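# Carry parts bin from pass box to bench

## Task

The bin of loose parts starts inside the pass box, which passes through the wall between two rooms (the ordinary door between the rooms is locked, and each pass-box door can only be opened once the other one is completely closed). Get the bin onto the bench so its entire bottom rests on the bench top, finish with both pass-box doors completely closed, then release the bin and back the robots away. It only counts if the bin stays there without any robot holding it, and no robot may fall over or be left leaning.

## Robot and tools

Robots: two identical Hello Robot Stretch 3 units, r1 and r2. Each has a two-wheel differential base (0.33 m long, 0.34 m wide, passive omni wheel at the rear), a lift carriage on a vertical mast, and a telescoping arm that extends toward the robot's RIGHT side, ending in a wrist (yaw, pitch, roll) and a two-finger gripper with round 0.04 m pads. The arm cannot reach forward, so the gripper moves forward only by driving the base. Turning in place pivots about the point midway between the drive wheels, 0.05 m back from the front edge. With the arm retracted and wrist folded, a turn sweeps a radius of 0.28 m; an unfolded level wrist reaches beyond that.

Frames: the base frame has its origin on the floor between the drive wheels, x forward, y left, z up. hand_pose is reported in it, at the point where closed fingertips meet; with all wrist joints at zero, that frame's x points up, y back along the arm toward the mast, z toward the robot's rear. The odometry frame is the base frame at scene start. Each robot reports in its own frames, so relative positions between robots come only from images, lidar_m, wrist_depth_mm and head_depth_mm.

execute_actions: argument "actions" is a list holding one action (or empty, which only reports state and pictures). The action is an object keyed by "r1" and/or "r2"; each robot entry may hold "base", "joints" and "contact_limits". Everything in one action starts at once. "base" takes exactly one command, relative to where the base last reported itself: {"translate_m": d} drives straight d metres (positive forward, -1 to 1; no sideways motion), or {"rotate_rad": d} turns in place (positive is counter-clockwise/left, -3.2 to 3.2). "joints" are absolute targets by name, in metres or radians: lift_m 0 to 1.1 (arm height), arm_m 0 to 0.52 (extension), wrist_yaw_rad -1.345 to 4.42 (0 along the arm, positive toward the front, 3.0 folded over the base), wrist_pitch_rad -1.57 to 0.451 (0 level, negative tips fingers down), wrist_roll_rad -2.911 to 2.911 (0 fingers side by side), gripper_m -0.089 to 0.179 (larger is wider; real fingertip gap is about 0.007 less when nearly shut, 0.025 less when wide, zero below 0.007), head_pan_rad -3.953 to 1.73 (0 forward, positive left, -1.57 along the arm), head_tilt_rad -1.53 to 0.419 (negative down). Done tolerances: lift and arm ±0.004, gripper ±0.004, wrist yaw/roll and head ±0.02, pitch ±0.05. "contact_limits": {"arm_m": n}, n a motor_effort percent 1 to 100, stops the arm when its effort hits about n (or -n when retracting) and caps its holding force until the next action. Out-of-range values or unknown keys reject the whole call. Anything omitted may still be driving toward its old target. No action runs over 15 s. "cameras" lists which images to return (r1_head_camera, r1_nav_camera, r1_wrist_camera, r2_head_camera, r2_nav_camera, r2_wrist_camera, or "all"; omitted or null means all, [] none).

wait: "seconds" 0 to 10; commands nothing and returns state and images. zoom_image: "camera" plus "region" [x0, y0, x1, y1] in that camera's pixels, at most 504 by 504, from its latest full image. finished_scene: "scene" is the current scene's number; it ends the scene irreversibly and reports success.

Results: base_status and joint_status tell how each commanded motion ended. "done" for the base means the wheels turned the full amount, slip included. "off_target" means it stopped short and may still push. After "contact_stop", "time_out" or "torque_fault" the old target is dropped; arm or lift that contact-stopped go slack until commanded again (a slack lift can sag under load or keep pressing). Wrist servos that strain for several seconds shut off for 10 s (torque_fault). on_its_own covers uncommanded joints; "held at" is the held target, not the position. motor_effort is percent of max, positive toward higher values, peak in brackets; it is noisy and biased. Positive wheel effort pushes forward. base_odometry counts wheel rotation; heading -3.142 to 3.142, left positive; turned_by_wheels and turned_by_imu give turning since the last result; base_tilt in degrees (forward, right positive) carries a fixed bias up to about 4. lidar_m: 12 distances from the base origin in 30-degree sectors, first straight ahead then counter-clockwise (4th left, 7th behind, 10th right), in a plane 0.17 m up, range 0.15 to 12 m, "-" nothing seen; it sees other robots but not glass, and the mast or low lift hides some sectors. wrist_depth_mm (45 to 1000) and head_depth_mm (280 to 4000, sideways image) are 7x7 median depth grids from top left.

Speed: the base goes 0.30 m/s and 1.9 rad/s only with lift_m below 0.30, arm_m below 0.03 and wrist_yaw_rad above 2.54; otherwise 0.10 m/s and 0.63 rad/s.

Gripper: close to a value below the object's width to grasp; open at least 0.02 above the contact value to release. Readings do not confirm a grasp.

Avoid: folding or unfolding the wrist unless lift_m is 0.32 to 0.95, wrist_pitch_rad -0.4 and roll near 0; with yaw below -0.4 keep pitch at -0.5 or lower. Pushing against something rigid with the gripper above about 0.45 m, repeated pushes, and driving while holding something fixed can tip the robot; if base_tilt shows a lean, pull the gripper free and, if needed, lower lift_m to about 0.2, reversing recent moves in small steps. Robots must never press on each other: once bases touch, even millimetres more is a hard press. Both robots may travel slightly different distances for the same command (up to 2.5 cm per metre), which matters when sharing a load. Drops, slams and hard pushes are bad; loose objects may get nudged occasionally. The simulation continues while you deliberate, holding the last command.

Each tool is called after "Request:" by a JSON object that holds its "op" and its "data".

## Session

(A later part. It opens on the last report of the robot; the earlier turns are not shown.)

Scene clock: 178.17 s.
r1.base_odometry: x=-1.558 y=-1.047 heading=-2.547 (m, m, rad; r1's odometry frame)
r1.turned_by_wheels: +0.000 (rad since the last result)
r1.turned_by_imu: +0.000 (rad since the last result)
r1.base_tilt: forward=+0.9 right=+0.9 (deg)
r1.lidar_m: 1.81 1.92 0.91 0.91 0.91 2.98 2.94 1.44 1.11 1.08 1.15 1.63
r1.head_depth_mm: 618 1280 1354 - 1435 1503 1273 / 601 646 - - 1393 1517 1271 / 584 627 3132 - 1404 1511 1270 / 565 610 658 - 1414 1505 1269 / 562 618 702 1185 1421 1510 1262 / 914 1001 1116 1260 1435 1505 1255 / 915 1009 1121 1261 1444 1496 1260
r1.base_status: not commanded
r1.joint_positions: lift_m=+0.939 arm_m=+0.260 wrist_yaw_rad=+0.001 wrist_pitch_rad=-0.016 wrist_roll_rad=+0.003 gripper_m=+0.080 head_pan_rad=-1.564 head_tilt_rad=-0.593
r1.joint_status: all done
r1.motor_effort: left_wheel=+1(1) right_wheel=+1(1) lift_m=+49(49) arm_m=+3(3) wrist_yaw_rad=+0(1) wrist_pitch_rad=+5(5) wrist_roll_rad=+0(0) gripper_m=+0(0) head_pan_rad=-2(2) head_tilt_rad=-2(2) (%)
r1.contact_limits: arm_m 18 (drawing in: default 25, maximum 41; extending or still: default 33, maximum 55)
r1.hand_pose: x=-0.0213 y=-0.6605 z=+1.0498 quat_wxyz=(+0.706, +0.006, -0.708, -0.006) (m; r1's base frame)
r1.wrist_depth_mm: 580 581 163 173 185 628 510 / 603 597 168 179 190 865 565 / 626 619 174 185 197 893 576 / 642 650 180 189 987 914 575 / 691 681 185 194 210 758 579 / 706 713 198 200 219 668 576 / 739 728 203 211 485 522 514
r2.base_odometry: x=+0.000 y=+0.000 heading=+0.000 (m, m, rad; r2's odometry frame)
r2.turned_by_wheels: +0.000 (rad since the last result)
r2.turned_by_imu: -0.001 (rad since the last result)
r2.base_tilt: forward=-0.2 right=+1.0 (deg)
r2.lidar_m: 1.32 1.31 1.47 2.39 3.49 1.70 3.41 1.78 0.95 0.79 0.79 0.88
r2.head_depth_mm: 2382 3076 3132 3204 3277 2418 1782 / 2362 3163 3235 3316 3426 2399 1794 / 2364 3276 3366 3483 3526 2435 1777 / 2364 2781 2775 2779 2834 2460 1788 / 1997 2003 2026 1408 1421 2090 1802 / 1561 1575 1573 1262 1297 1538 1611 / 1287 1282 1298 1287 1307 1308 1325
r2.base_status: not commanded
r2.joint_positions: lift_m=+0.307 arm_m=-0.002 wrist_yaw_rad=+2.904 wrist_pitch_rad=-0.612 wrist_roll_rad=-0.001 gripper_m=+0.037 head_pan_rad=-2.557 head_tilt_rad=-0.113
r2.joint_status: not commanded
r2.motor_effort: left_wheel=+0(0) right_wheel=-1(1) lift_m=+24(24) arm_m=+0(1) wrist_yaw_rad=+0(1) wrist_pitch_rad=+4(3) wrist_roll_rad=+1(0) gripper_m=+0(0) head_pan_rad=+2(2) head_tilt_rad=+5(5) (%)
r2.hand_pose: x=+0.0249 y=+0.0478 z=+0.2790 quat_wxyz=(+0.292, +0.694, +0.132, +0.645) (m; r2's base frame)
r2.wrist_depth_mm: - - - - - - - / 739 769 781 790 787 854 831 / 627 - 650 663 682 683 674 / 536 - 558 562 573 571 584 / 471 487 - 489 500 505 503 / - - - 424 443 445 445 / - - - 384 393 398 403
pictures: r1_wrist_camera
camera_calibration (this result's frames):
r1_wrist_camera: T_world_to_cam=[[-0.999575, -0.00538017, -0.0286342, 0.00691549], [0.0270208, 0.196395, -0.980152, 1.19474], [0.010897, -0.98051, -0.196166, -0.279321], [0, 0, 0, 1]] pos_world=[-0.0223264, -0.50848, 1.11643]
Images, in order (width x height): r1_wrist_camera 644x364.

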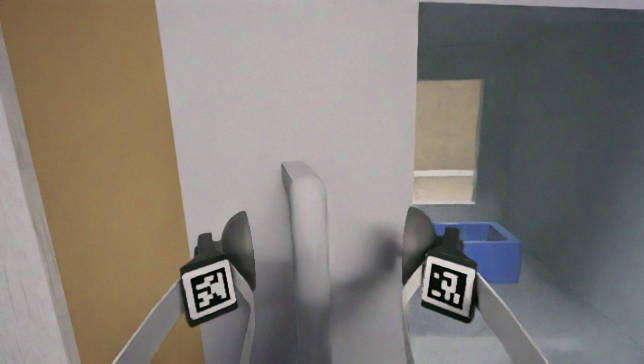

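Request:
{"op": "execute_actions", "data": {"actions": [{"r1":{"joints":{"gripper_m":-0.01}}}], "cameras": []}}

Request:
{"op": "execute_actions", "data": {"actions": [{"r1":{"base":{"translate_m":-0.06},"joints":{"arm_m":0.16},"contact_limits":{"arm_m":25}}}], "cameras": []}}

Request:
{"op": "execute_actions", "data": {"actions": [{"r1":{"base":{"translate_m":-0.07},"joints":{"arm_m":0.08},"contact_limits":{"arm_m":25}}}], "cameras": ["r1_head_camera","r1_wrist_camera"]}}

Scene clock: 186.07 s.
r1.base_odometry: x=-1.558 y=-1.047 heading=-2.547 (m, m, rad; r1's odometry frame)
r1.turned_by_wheels: +0.000 (rad since the last result)
r1.turned_by_imu: +0.000 (rad since the last result)
r1.base_tilt: forward=+0.9 right=+0.9 (deg)
r1.lidar_m: 1.81 1.92 0.91 0.90 0.92 2.98 2.94 1.44 1.11 1.08 1.15 1.64
r1.head_depth_mm: 614 1271 1356 - 1443 1510 1272 / 596 640 - - 1399 1519 1271 / 580 624 3124 - 1402 1514 1271 / 560 606 650 - 1412 1512 1262 / 561 613 688 1202 1422 1502 1262 / 911 1003 1113 1254 1435 1503 1258 / 916 1009 1125 1256 1439 1503 1251
r1.base_status: not commanded
r1.joint_positions: lift_m=+0.939 arm_m=+0.260 wrist_yaw_rad=+0.014 wrist_pitch_rad=-0.016 wrist_roll_rad=+0.003 gripper_m=-0.010 head_pan_rad=-1.564 head_tilt_rad=-0.593
r1.joint_status: all done
r1.on_its_own: wrist_yaw_rad is at rest, and its effort (-14) is outside its rest range (-12 to +12)
r1.motor_effort: left_wheel=+4(4) right_wheel=-4(4) lift_m=+49(49) arm_m=+3(3) wrist_yaw_rad=-14(15) wrist_pitch_rad=+5(5) wrist_roll_rad=+0(0) gripper_m=-11(86) head_pan_rad=-2(2) head_tilt_rad=-3(2) (%)
r1.hand_pose: x=-0.0179 y=-0.6605 z=+1.0498 quat_wxyz=(+0.706, +0.011, -0.708, -0.001) (m; r1's base frame)
r1.wrist_depth_mm: 588 580 158 167 178 640 530 / 626 604 163 174 184 844 590 / 646 626 169 179 191 885 597 / 658 653 174 181 199 914 599 / 697 686 182 131 431 776 594 / 732 713 186 136 672 660 596 / 740 750 198 203 222 524 509
r2.base_odometry: x=+0.000 y=+0.000 heading=+0.000 (m, m, rad; r2's odometry frame)
r2.turned_by_wheels: +0.000 (rad since the last result)
r2.turned_by_imu: -0.001 (rad since the last result)
r2.base_tilt: forward=-0.2 right=+1.0 (deg)
r2.lidar_m: 1.31 1.31 1.47 2.38 3.48 1.70 3.40 1.78 0.95 0.79 0.79 0.88
r2.head_depth_mm: 2411 3122 3154 3209 3322 2448 1770 / 2363 3157 3287 3346 3410 2451 1769 / 2367 3220 3366 3400 3509 2458 1792 / 2341 2759 2829 2816 2841 2493 1797 / 2016 1992 2009 1418 1433 2085 1779 / 1557 1584 1573 1267 1297 1539 1609 / 1288 1286 1295 1279 1302 1309 1320
r2.base_status: not commanded
r2.joint_positions: lift_m=+0.307 arm_m=-0.002 wrist_yaw_rad=+2.904 wrist_pitch_rad=-0.612 wrist_roll_rad=-0.001 gripper_m=+0.037 head_pan_rad=-2.557 head_tilt_rad=-0.113
r2.joint_status: not commanded
r2.motor_effort: left_wheel=+0(0) right_wheel=-1(1) lift_m=+24(24) arm_m=+2(0) wrist_yaw_rad=+0(0) wrist_pitch_rad=+4(3) wrist_roll_rad=+1(0) gripper_m=+0(0) head_pan_rad=+2(2) head_tilt_rad=+5(5) (%)
r2.hand_pose: x=+0.0249 y=+0.0478 z=+0.2790 quat_wxyz=(+0.292, +0.694, +0.132, +0.645) (m; r2's base frame)
r2.wrist_depth_mm: - - - - - - - / 738 804 808 827 817 816 841 / 642 - 667 658 671 688 693 / 532 - 557 571 558 578 573 / 469 489 - 486 497 508 500 / - - - 433 437 437 443 / - - - 390 390 398 401
pictures: none
No camera images: the call's "cameras" was empty. Leave "cameras" out to get every camera's image.

Scene clock: 188.37 s.
r1.base_odometry: x=-1.508 y=-1.013 heading=-2.547 (m, m, rad; r1's odometry frame)
r1.turned_by_wheels: +0.000 (rad since the last result)
r1.turned_by_imu: +0.000 (rad since the last result)
r1.base_tilt: forward=+0.8 right=+0.9 (deg)
r1.lidar_m: 1.87 1.99 0.94 0.89 3.40 2.93 2.87 1.43 1.10 1.08 1.14 1.63
r1.head_depth_mm: 561 614 1240 - 1437 1496 1270 / 529 572 1417 - - 1510 1265 / 496 540 1422 - - 1516 1268 / 469 509 555 - - 1516 1266 / 446 482 538 613 701 1465 1260 / 884 972 912 1251 1429 1507 1256 / 910 1003 1120 1257 1438 1494 1248
r1.base_status: done
r1.joint_positions: lift_m=+0.939 arm_m=+0.160 wrist_yaw_rad=+0.023 wrist_pitch_rad=-0.019 wrist_roll_rad=+0.003 gripper_m=-0.010 head_pan_rad=-1.564 head_tilt_rad=-0.593
r1.joint_status: all done
r1.on_its_own: wrist_yaw_rad is at rest, and its effort (-23) is outside its rest range (-12 to +12)
r1.motor_effort: left_wheel=+5(18) right_wheel=-7(20) lift_m=+49(49) arm_m=-1(4) wrist_yaw_rad=-23(62) wrist_pitch_rad=+6(6) wrist_roll_rad=+0(0) gripper_m=-10(15) head_pan_rad=-3(3) head_tilt_rad=-3(2) (%)
r1.contact_limits: arm_m 25 (drawing in: default 25, maximum 41; extending or still: default 33, maximum 55)
r1.hand_pose: x=-0.0155 y=-0.5607 z=+1.0491 quat_wxyz=(+0.706, +0.015, -0.708, +0.001) (m; r1's base frame)
r1.wrist_depth_mm: 698 141 149 166 197 260 268 / 709 146 154 172 957 834 516 / 731 733 158 177 - 812 508 / 771 762 163 175 - 853 506 / 788 799 168 126 775 768 512 / 823 831 170 129 700 655 506 / 881 878 184 195 544 528 397
r2.base_odometry: x=+0.000 y=+0.000 heading=+0.000 (m, m, rad; r2's odometry frame)
r2.turned_by_wheels: +0.000 (rad since the last result)
r2.turned_by_imu: -0.001 (rad since the last result)
r2.base_tilt: forward=-0.2 right=+1.0 (deg)
r2.lidar_m: 1.31 1.31 1.47 2.39 3.49 1.71 3.39 1.78 0.95 0.79 0.79 0.89
r2.head_depth_mm: 2389 3081 3121 3245 3245 2454 1767 / 2408 3200 3308 3350 3420 2447 1770 / 2355 3265 3340 3462 3541 2440 1773 / 2361 2756 2777 2844 2812 2443 1796 / 1999 2032 2029 1414 1439 2067 1794 / 1554 1566 1575 1254 1301 1528 1607 / 1296 1287 1294 1272 1308 1320 1325
r2.base_status: not commanded
r2.joint_positions: lift_m=+0.307 arm_m=-0.002 wrist_yaw_rad=+2.904 wrist_pitch_rad=-0.612 wrist_roll_rad=-0.001 gripper_m=+0.037 head_pan_rad=-2.557 head_tilt_rad=-0.113
r2.joint_status: not commanded
r2.motor_effort: left_wheel=+0(0) right_wheel=-1(1) lift_m=+24(24) arm_m=+0(1) wrist_yaw_rad=+0(0) wrist_pitch_rad=+4(4) wrist_roll_rad=+1(0) gripper_m=+0(0) head_pan_rad=+2(2) head_tilt_rad=+5(5) (%)
r2.hand_pose: x=+0.0249 y=+0.0478 z=+0.2790 quat_wxyz=(+0.292, +0.694, +0.132, +0.645) (m; r2's base frame)
r2.wrist_depth_mm: - - - - - - - / 742 788 814 814 798 831 845 / 642 - 645 666 661 673 702 / 550 - 556 563 570 582 589 / 484 498 - 485 489 499 504 / - - - 425 438 438 447 / - - - 387 393 398 401
pictures: none
No camera images: the call's "cameras" was empty. Leave "cameras" out to get every camera's image.

Scene clock: 190.30 s.
r1.base_odometry: x=-1.450 y=-0.974 heading=-2.547 (m, m, rad; r1's odometry frame)
r1.turned_by_wheels: +0.000 (rad since the last result)
r1.turned_by_imu: -0.001 (rad since the last result)
r1.base_tilt: forward=+0.8 right=+0.9 (deg)
r1.lidar_m: 1.94 2.07 0.97 0.88 3.40 2.86 2.80 1.43 1.09 1.08 1.15 1.63
r1.head_depth_mm: 537 591 996 853 - - 1244 / 487 531 1373 1116 - - 1242 / 440 482 1421 1136 - - 1268 / 407 442 492 468 - - 1266 / 378 409 451 503 569 665 1260 / 366 403 838 988 1424 1510 1256 / 893 987 1096 1252 1432 1502 1254
r1.base_status: done
r1.joint_positions: lift_m=+0.939 arm_m=+0.080 wrist_yaw_rad=+0.065 wrist_pitch_rad=-0.021 wrist_roll_rad=+0.003 gripper_m=-0.010 head_pan_rad=-1.564 head_tilt_rad=-0.593
r1.joint_status: all done
r1.on_its_own: wrist_yaw_rad is held at +0.070, not at your +0.000, by its stall guard, which is not easing now
r1.motor_effort: left_wheel=+0(15) right_wheel=+2(21) lift_m=+48(49) arm_m=-4(5) wrist_yaw_rad=+5(56) wrist_pitch_rad=+6(6) wrist_roll_rad=+0(1) gripper_m=-7(11) head_pan_rad=-3(3) head_tilt_rad=-1(3) (%)
r1.contact_limits: arm_m 25 (drawing in: default 25, maximum 41; extending or still: default 33, maximum 55)
r1.hand_pose: x=-0.0049 y=-0.4805 z=+1.0487 quat_wxyz=(+0.706, +0.031, -0.707, +0.015) (m; r1's base frame)
r1.wrist_depth_mm: 788 132 146 170 245 273 352 / 823 137 150 176 - 724 400 / 873 142 154 181 - 738 412 / 895 877 159 176 - 723 443 / 951 927 162 127 845 734 447 / 979 970 164 - 692 629 492 / - 996 179 195 741 421 544
r2.base_odometry: x=+0.000 y=+0.000 heading=+0.000 (m, m, rad; r2's odometry frame)
r2.turned_by_wheels: +0.000 (rad since the last result)
r2.turned_by_imu: -0.001 (rad since the last result)
r2.base_tilt: forward=-0.1 right=+1.1 (deg)
r2.lidar_m: 1.32 1.31 1.47 2.39 3.49 1.71 3.39 1.78 0.95 0.79 0.79 0.89
r2.head_depth_mm: 2415 3076 3132 3268 3301 2422 1775 / 2369 3137 3254 3347 3462 2447 1786 / 2332 3289 3301 3480 3479 2446 1790 / 2361 2783 2777 2812 2859 2484 1789 / 2002 2003 2031 1425 1432 2068 1787 / 1565 1587 1576 1257 1293 1540 1617 / 1280 1292 1290 1276 1319 1311 1322
r2.base_status: not commanded
r2.joint_positions: lift_m=+0.307 arm_m=-0.002 wrist_yaw_rad=+2.904 wrist_pitch_rad=-0.612 wrist_roll_rad=-0.001 gripper_m=+0.037 head_pan_rad=-2.557 head_tilt_rad=-0.113
r2.joint_status: not commanded
r2.motor_effort: left_wheel=+0(0) right_wheel=-1(1) lift_m=+24(24) arm_m=+1(1) wrist_yaw_rad=+0(0) wrist_pitch_rad=+4(3) wrist_roll_rad=+0(1) gripper_m=+1(0) head_pan_rad=+2(2) head_tilt_rad=+6(5) (%)
r2.hand_pose: x=+0.0249 y=+0.0478 z=+0.2790 quat_wxyz=(+0.292, +0.694, +0.132, +0.645) (m; r2's base frame)
r2.wrist_depth_mm: - - - - - - - / 740 806 772 796 813 820 835 / 629 - 653 660 665 684 688 / 541 - 559 574 558 575 580 / 473 487 - 490 506 503 506 / - - - 427 446 445 441 / - - - 389 390 398 394
pictures: r1_head_camera (sideways: a quarter turn clockwise sets it upright), r1_wrist_camera
camera_calibration (this result's frames):
r1_head_camera: T_world_to_cam=[[-0.0162568, 0.534857, -0.844786, 1.12075], [0.999684, -0.0074995, -0.0239857, 0.0268265], [-0.0191644, -0.844909, -0.534566, 0.650306], [0, 0, 0, 1]] pos_world=[0.00386442, -0.0497907, 1.29507]
r1_wrist_camera: T_world_to_cam=[[-0.997171, -0.0694965, -0.0286297, -0.00651691], [0.0140365, 0.20202, -0.979281, 1.15956], [0.0738403, -0.976913, -0.200473, -0.0966438], [0, 0, 0, 1]] pos_world=[-0.0156385, -0.329119, 1.11597]
Images, in order (width x height): r1_head_camera 896x504, r1_wrist_camera 644x364.

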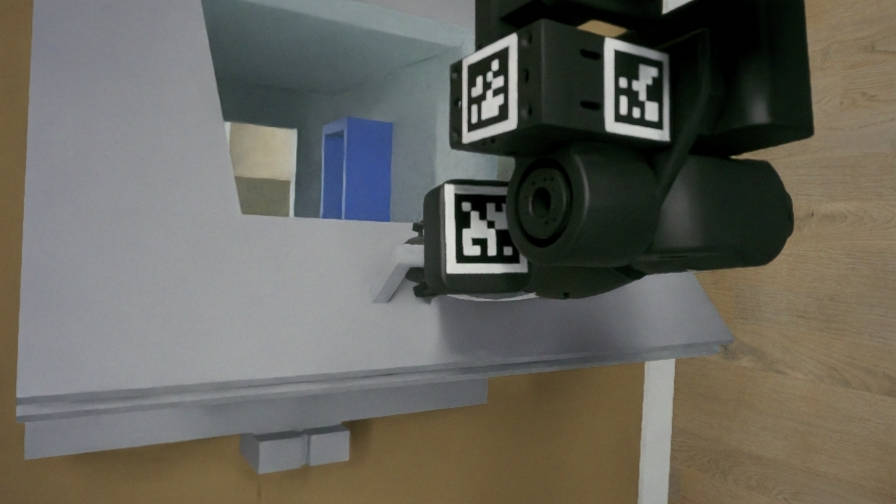

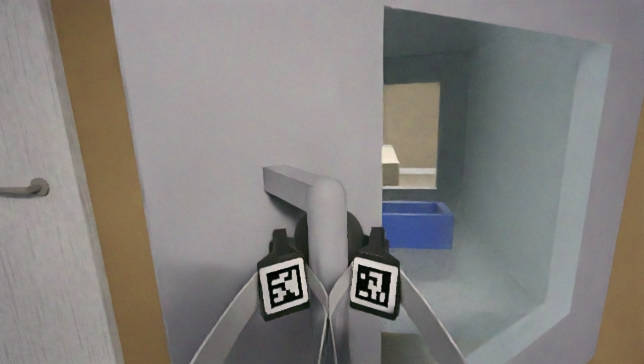

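Request:
{"op": "execute_actions", "data": {"actions": [{"r1":{"base":{"translate_m":-0.1},"joints":{"arm_m":0.02},"contact_limits":{"arm_m":25}}}], "cameras": []}}

Request:
{"op": "execute_actions", "data": {"actions": [{"r1":{"joints":{"gripper_m":0.05,"wrist_yaw_rad":0.0}}}], "cameras": ["r1_head_camera","r1_wrist_camera","r1_nav_camera"]}}

Scene clock: 195.90 s.
r1.base_odometry: x=-1.368 y=-0.918 heading=-2.546 (m, m, rad; r1's odometry frame)
r1.turned_by_wheels: +0.001 (rad since the last result)
r1.turned_by_imu: +0.000 (rad since the last result)
r1.base_tilt: forward=+0.8 right=+0.9 (deg)
r1.lidar_m: 2.03 2.16 1.03 0.88 3.41 2.76 2.70 1.42 1.09 1.07 1.14 1.61
r1.head_depth_mm: 584 662 767 1152 1316 - - / 499 548 1063 865 876 - - / 427 469 1416 1084 778 - - / 380 414 1182 1002 - - - / 342 369 407 432 495 574 1235 / 311 334 364 403 460 549 1232 / 295 323 837 1020 1418 1502 1253
r1.base_status: done
r1.joint_positions: lift_m=+0.939 arm_m=+0.020 wrist_yaw_rad=+0.128 wrist_pitch_rad=-0.022 wrist_roll_rad=+0.003 gripper_m=-0.010 head_pan_rad=-1.564 head_tilt_rad=-0.593
r1.joint_status: all done
r1.on_its_own: wrist_yaw_rad is held at +0.070, not at your +0.000, by its stall guard, which is still easing
r1.motor_effort: left_wheel=+8(9) right_wheel=-12(12) lift_m=+49(49) arm_m=+2(6) wrist_yaw_rad=-57(56) wrist_pitch_rad=+7(6) wrist_roll_rad=+0(0) gripper_m=-12(12) head_pan_rad=-3(1) head_tilt_rad=-1(2) (%)
r1.contact_limits: arm_m 25 (drawing in: default 25, maximum 41; extending or still: default 33, maximum 55)
r1.hand_pose: x=+0.0111 y=-0.4183 z=+1.0485 quat_wxyz=(+0.705, +0.053, -0.706, +0.037) (m; r1's base frame)
r1.wrist_depth_mm: 907 125 147 178 246 323 651 / 959 128 152 184 - 608 677 / - 133 156 189 - 602 705 / - 139 155 189 - 598 722 / - 144 162 126 897 592 745 / - 151 161 131 671 539 789 / - - 179 199 938 457 831
r2.base_odometry: x=+0.000 y=+0.000 heading=+0.000 (m, m, rad; r2's odometry frame)
r2.turned_by_wheels: +0.000 (rad since the last result)
r2.turned_by_imu: -0.001 (rad since the last result)
r2.base_tilt: forward=-0.1 right=+1.0 (deg)
r2.lidar_m: 1.31 1.31 1.47 2.40 3.48 1.71 3.40 1.78 0.95 0.79 0.79 0.88
r2.head_depth_mm: 2386 3128 3173 3188 3285 2431 1796 / 2393 3191 3264 3315 3434 2425 1770 / 2337 3255 3309 3469 3525 2439 1791 / 2330 2721 2784 2800 2817 2454 1797 / 2024 2016 1995 1411 1436 2065 1785 / 1573 1568 1586 1260 1299 1544 1604 / 1285 1296 1288 1285 1302 1314 1320
r2.base_status: not commanded
r2.joint_positions: lift_m=+0.307 arm_m=-0.002 wrist_yaw_rad=+2.904 wrist_pitch_rad=-0.612 wrist_roll_rad=-0.001 gripper_m=+0.037 head_pan_rad=-2.557 head_tilt_rad=-0.113
r2.joint_status: not commanded
r2.motor_effort: left_wheel=-1(0) right_wheel=-1(0) lift_m=+24(24) arm_m=+0(1) wrist_yaw_rad=+0(0) wrist_pitch_rad=+4(4) wrist_roll_rad=+0(0) gripper_m=+0(0) head_pan_rad=+2(2) head_tilt_rad=+5(5) (%)
r2.hand_pose: x=+0.0249 y=+0.0478 z=+0.2790 quat_wxyz=(+0.292, +0.694, +0.132, +0.645) (m; r2's base frame)
r2.wrist_depth_mm: - - - - - - - / 755 793 789 828 821 836 865 / 633 - 656 671 674 681 681 / 550 - 559 566 564 583 575 / 474 489 - 488 506 504 497 / - - - 418 434 442 452 / - - - 387 390 402 403
pictures: none
No camera images: the call's "cameras" was empty. Leave "cameras" out to get every camera's image.

Scene clock: 198.43 s.
r1.base_odometry: x=-1.368 y=-0.918 heading=-2.547 (m, m, rad; r1's odometry frame)
r1.turned_by_wheels: -0.001 (rad since the last result)
r1.turned_by_imu: +0.038 (rad since the last result)
r1.base_tilt: forward=+0.8 right=+0.9 (deg)
r1.lidar_m: 2.03 2.19 1.03 0.88 3.45 2.75 2.71 1.37 1.09 1.07 1.15 1.68
r1.head_depth_mm: 531 590 748 843 1295 - - / 455 502 1343 1011 796 - - / 401 440 1415 1088 - - - / 361 393 438 475 - - - / 328 354 391 429 492 566 1227 / 300 325 360 412 492 1418 1260 / 717 800 874 1264 1452 1500 1255
r1.base_status: not commanded
r1.joint_positions: lift_m=+0.939 arm_m=+0.020 wrist_yaw_rad=+0.007 wrist_pitch_rad=-0.022 wrist_roll_rad=+0.003 gripper_m=+0.050 head_pan_rad=-1.564 head_tilt_rad=-0.594
r1.joint_status: all done
r1.motor_effort: left_wheel=+1(16) right_wheel=+0(32) lift_m=+49(49) arm_m=+3(6) wrist_yaw_rad=-6(76) wrist_pitch_rad=+6(8) wrist_roll_rad=+0(0) gripper_m=-1(80) head_pan_rad=-1(3) head_tilt_rad=-1(2) (%)
r1.hand_pose: x=-0.0197 y=-0.4204 z=+1.0484 quat_wxyz=(+0.706, +0.010, -0.708, -0.006) (m; r1's base frame)
r1.wrist_depth_mm: 116 129 154 192 283 380 699 / 120 131 159 199 - 480 724 / 134 135 162 206 - 525 735 / 952 137 155 212 - 582 774 / 980 140 161 219 915 551 804 / - 143 160 226 - 592 852 / - 146 184 236 685 877 864
r2.base_odometry: x=+0.000 y=+0.000 heading=+0.000 (m, m, rad; r2's odometry frame)
r2.turned_by_wheels: +0.000 (rad since the last result)
r2.turned_by_imu: -0.001 (rad since the last result)
r2.base_tilt: forward=-0.2 right=+1.1 (deg)
r2.lidar_m: 1.32 1.31 1.47 2.39 3.49 1.70 3.40 1.79 0.95 0.79 0.79 0.88
r2.head_depth_mm: 2399 3111 3140 3237 3287 2439 1762 / 2377 3211 3253 3351 3409 2441 1785 / 2351 3315 3343 3403 3494 2434 1801 / 2322 2730 2772 2769 2771 2481 1793 / 1990 1999 2021 1422 1428 2070 1805 / 1564 1583 1572 1262 1299 1538 1611 / 1279 1288 1290 1272 1304 1307 1316
r2.base_status: not commanded
r2.joint_positions: lift_m=+0.307 arm_m=-0.002 wrist_yaw_rad=+2.904 wrist_pitch_rad=-0.612 wrist_roll_rad=-0.001 gripper_m=+0.037 head_pan_rad=-2.557 head_tilt_rad=-0.113
r2.joint_status: not commanded
r2.motor_effort: left_wheel=+0(0) right_wheel=-1(1) lift_m=+24(24) arm_m=+1(1) wrist_yaw_rad=+0(0) wrist_pitch_rad=+3(3) wrist_roll_rad=+1(1) gripper_m=-1(0) head_pan_rad=+2(2) head_tilt_rad=+5(5) (%)
r2.hand_pose: x=+0.0249 y=+0.0478 z=+0.2790 quat_wxyz=(+0.292, +0.694, +0.132, +0.645) (m; r2's base frame)
r2.wrist_depth_mm: - - - - - - - / 714 777 772 803 770 816 844 / 648 - 647 661 651 690 673 / 545 - 550 558 564 579 590 / 472 495 - 491 488 497 516 / - - - 425 440 442 447 / - - - 389 394 395 396
pictures: r1_head_camera (sideways: a quarter turn clockwise sets it upright), r1_nav_camera (sideways: a quarter turn counterclockwise sets it upright), r1_wrist_camera
camera_calibration (this result's frames):
r1_head_camera: T_world_to_cam=[[-0.0162462, 0.535473, -0.844396, 1.12024], [0.999684, -0.0075098, -0.0239962, 0.0268402], [-0.0191906, -0.844519, -0.535181, 0.651106], [0, 0, 0, 1]] pos_world=[0.00386301, -0.0497857, 1.29503]
r1_nav_camera: T_world_to_cam=[[0.0287802, -0.590263, 0.806698, -1.01735], [-0.998589, -0.0530091, -0.00316071, 0.0575194], [0.044628, -0.805469, -0.590956, 0.723015], [0, 0, 0, 1]] pos_world=[0.0544511, -0.0150888, 1.24814]
r1_wrist_camera: T_world_to_cam=[[-0.999526, -0.0113192, -0.0286355, 0.00723138], [0.0257596, 0.202091, -0.979028, 1.14731], [0.0168688, -0.979301, -0.201704, -0.0377386], [0, 0, 0, 1]] pos_world=[-0.0216897, -0.268737, 1.11584]
Images, in order (width x height): r1_head_camera 896x504, r1_nav_camera 672x504, r1_wrist_camera 644x364.

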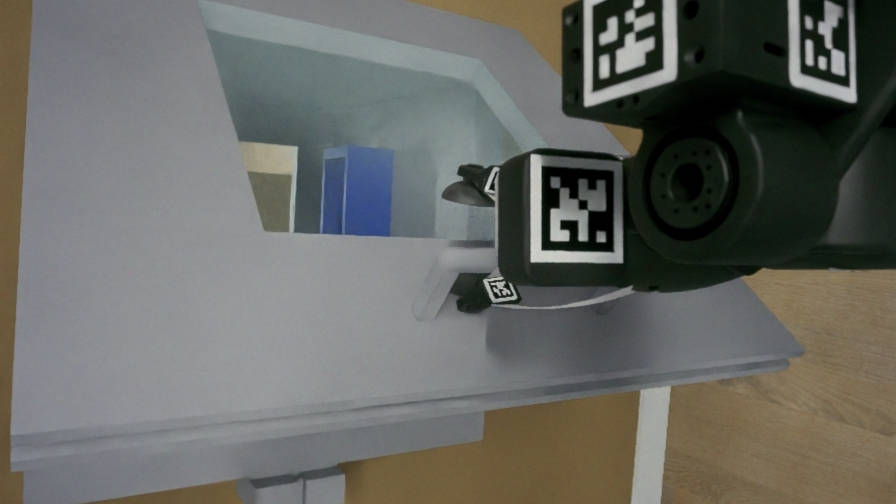

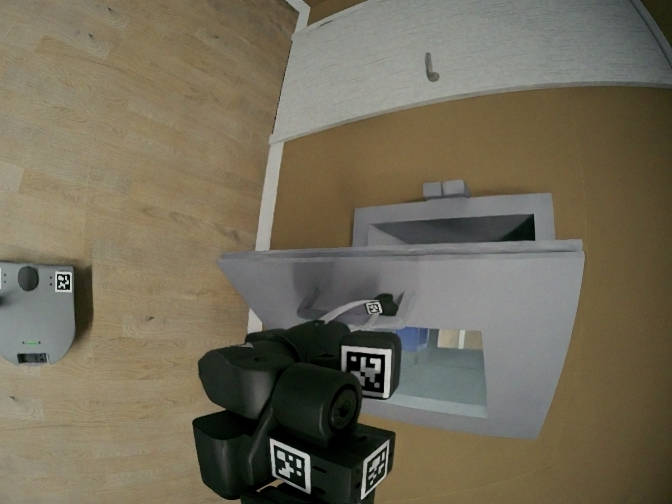

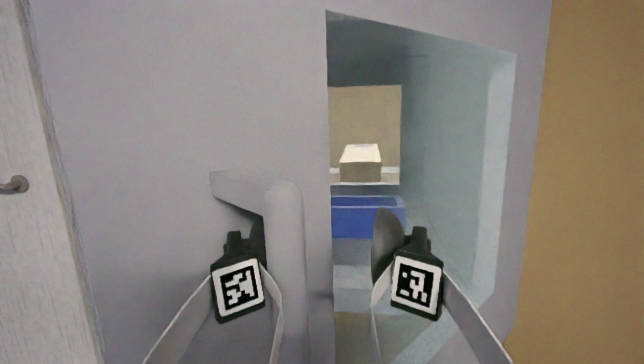

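Request:
{"op": "execute_actions", "data": {"actions": [{"r1":{"joints":{"arm_m":0.0,"wrist_yaw_rad":-0.38,"gripper_m":0.07}}}], "cameras": ["r1_head_camera","r1_wrist_camera"]}}

Scene clock: 218.07 s.
r1.base_odometry: x=-1.368 y=-0.918 heading=-2.547 (m, m, rad; r1's odometry frame)
r1.turned_by_wheels: +0.000 (rad since the last result)
r1.turned_by_imu: +0.090 (rad since the last result)
r1.base_tilt: forward=+0.9 right=+0.9 (deg)
r1.lidar_m: 2.02 2.26 1.01 0.88 3.25 2.73 2.43 1.29 1.07 1.07 1.20 1.91
r1.head_depth_mm: 378 427 1270 1014 775 - - / 333 370 431 997 - - - / 299 326 369 410 - - - / 287 301 334 377 433 497 595 / 737 916 988 1073 1455 1507 1259 / 763 843 898 1293 1501 1503 1256 / 954 1055 1172 1333 1548 1494 1249
r1.base_status: not commanded
r1.joint_positions: lift_m=+0.939 arm_m=+0.003 wrist_yaw_rad=-0.373 wrist_pitch_rad=-0.024 wrist_roll_rad=+0.003 gripper_m=+0.070 head_pan_rad=-1.564 head_tilt_rad=-0.595
r1.joint_status: all done
joint sent to its limit — the command would take r1.arm_m past its lower limit, so that joint was sent only as far as its limit.
r1.motor_effort: left_wheel=+1(30) right_wheel=-3(46) lift_m=+48(49) arm_m=+0(9) wrist_yaw_rad=-7(79) wrist_pitch_rad=+7(10) wrist_roll_rad=-1(0) gripper_m=-1(72) head_pan_rad=-2(3) head_tilt_rad=+0(2) (%)
r1.hand_pose: x=-0.1145 y=-0.3856 z=+1.0479 quat_wxyz=(+0.692, -0.123, -0.697, -0.139) (m; r1's base frame)
r1.wrist_depth_mm: 106 126 171 286 583 882 919 / 107 128 173 978 627 908 940 / 109 129 177 - 888 933 - / 110 131 136 - 914 969 - / 111 133 131 880 719 - - / 112 134 125 720 558 - - / 113 130 174 424 - - -
r2.base_odometry: x=+0.000 y=+0.000 heading=+0.000 (m, m, rad; r2's odometry frame)
r2.turned_by_wheels: +0.000 (rad since the last result)
r2.turned_by_imu: -0.001 (rad since the last result)
r2.base_tilt: forward=-0.1 right=+1.2 (deg)
r2.lidar_m: 1.31 1.31 1.47 2.39 3.49 1.70 3.41 1.78 0.95 0.79 0.79 0.89
r2.head_depth_mm: 2389 3068 3102 3258 3290 2417 1771 / 2372 3167 3207 3319 3394 2439 1772 / 2361 3258 3360 3473 3514 2462 1771 / 2381 2768 2805 2791 2834 2453 1777 / 2006 2009 2019 1417 1433 2067 1813 / 1563 1576 1573 1257 1294 1555 1620 / 1294 1291 1299 1295 1299 1325 1316
r2.base_status: not commanded
r2.joint_positions: lift_m=+0.307 arm_m=-0.002 wrist_yaw_rad=+2.904 wrist_pitch_rad=-0.612 wrist_roll_rad=-0.001 gripper_m=+0.037 head_pan_rad=-2.557 head_tilt_rad=-0.113
r2.joint_status: not commanded
r2.motor_effort: left_wheel=+0(0) right_wheel=-1(1) lift_m=+24(24) arm_m=+1(0) wrist_yaw_rad=+0(0) wrist_pitch_rad=+4(4) wrist_roll_rad=+1(0) gripper_m=-1(0) head_pan_rad=+2(3) head_tilt_rad=+5(5) (%)
r2.hand_pose: x=+0.0249 y=+0.0478 z=+0.2790 quat_wxyz=(+0.292, +0.694, +0.132, +0.645) (m; r2's base frame)
r2.wrist_depth_mm: - - - - - - - / 727 801 773 784 808 834 847 / 652 - 643 663 673 683 694 / 543 - 551 567 571 596 581 / 484 491 - 499 502 499 498 / - - - 424 437 442 447 / - - - 391 385 397 397
pictures: r1_head_camera (sideways: a quarter turn clockwise sets it upright), r1_wrist_camera
camera_calibration (this result's frames):
r1_head_camera: T_world_to_cam=[[-0.0161933, 0.536492, -0.84375, 1.1194], [0.999683, -0.00759251, -0.0240137, 0.0268629], [-0.0192893, -0.843871, -0.536199, 0.652431], [0, 0, 0, 1]] pos_world=[0.00385739, -0.0497771, 1.29497]
r1_wrist_camera: T_world_to_cam=[[-0.932612, 0.359743, -0.028634, 0.0635936], [0.0995153, 0.180095, -0.978602, 1.14173], [-0.346888, -0.915506, -0.203759, -0.0170608], [0, 0, 0, 1]] pos_world=[-0.0602294, -0.244116, 1.11564]
Images, in order (width x height): r1_head_camera 896x504, r1_wrist_camera 644x364.

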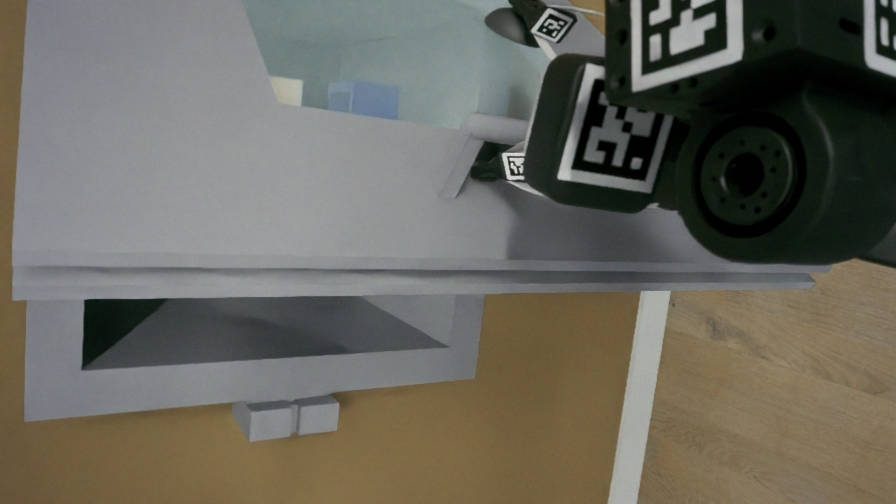

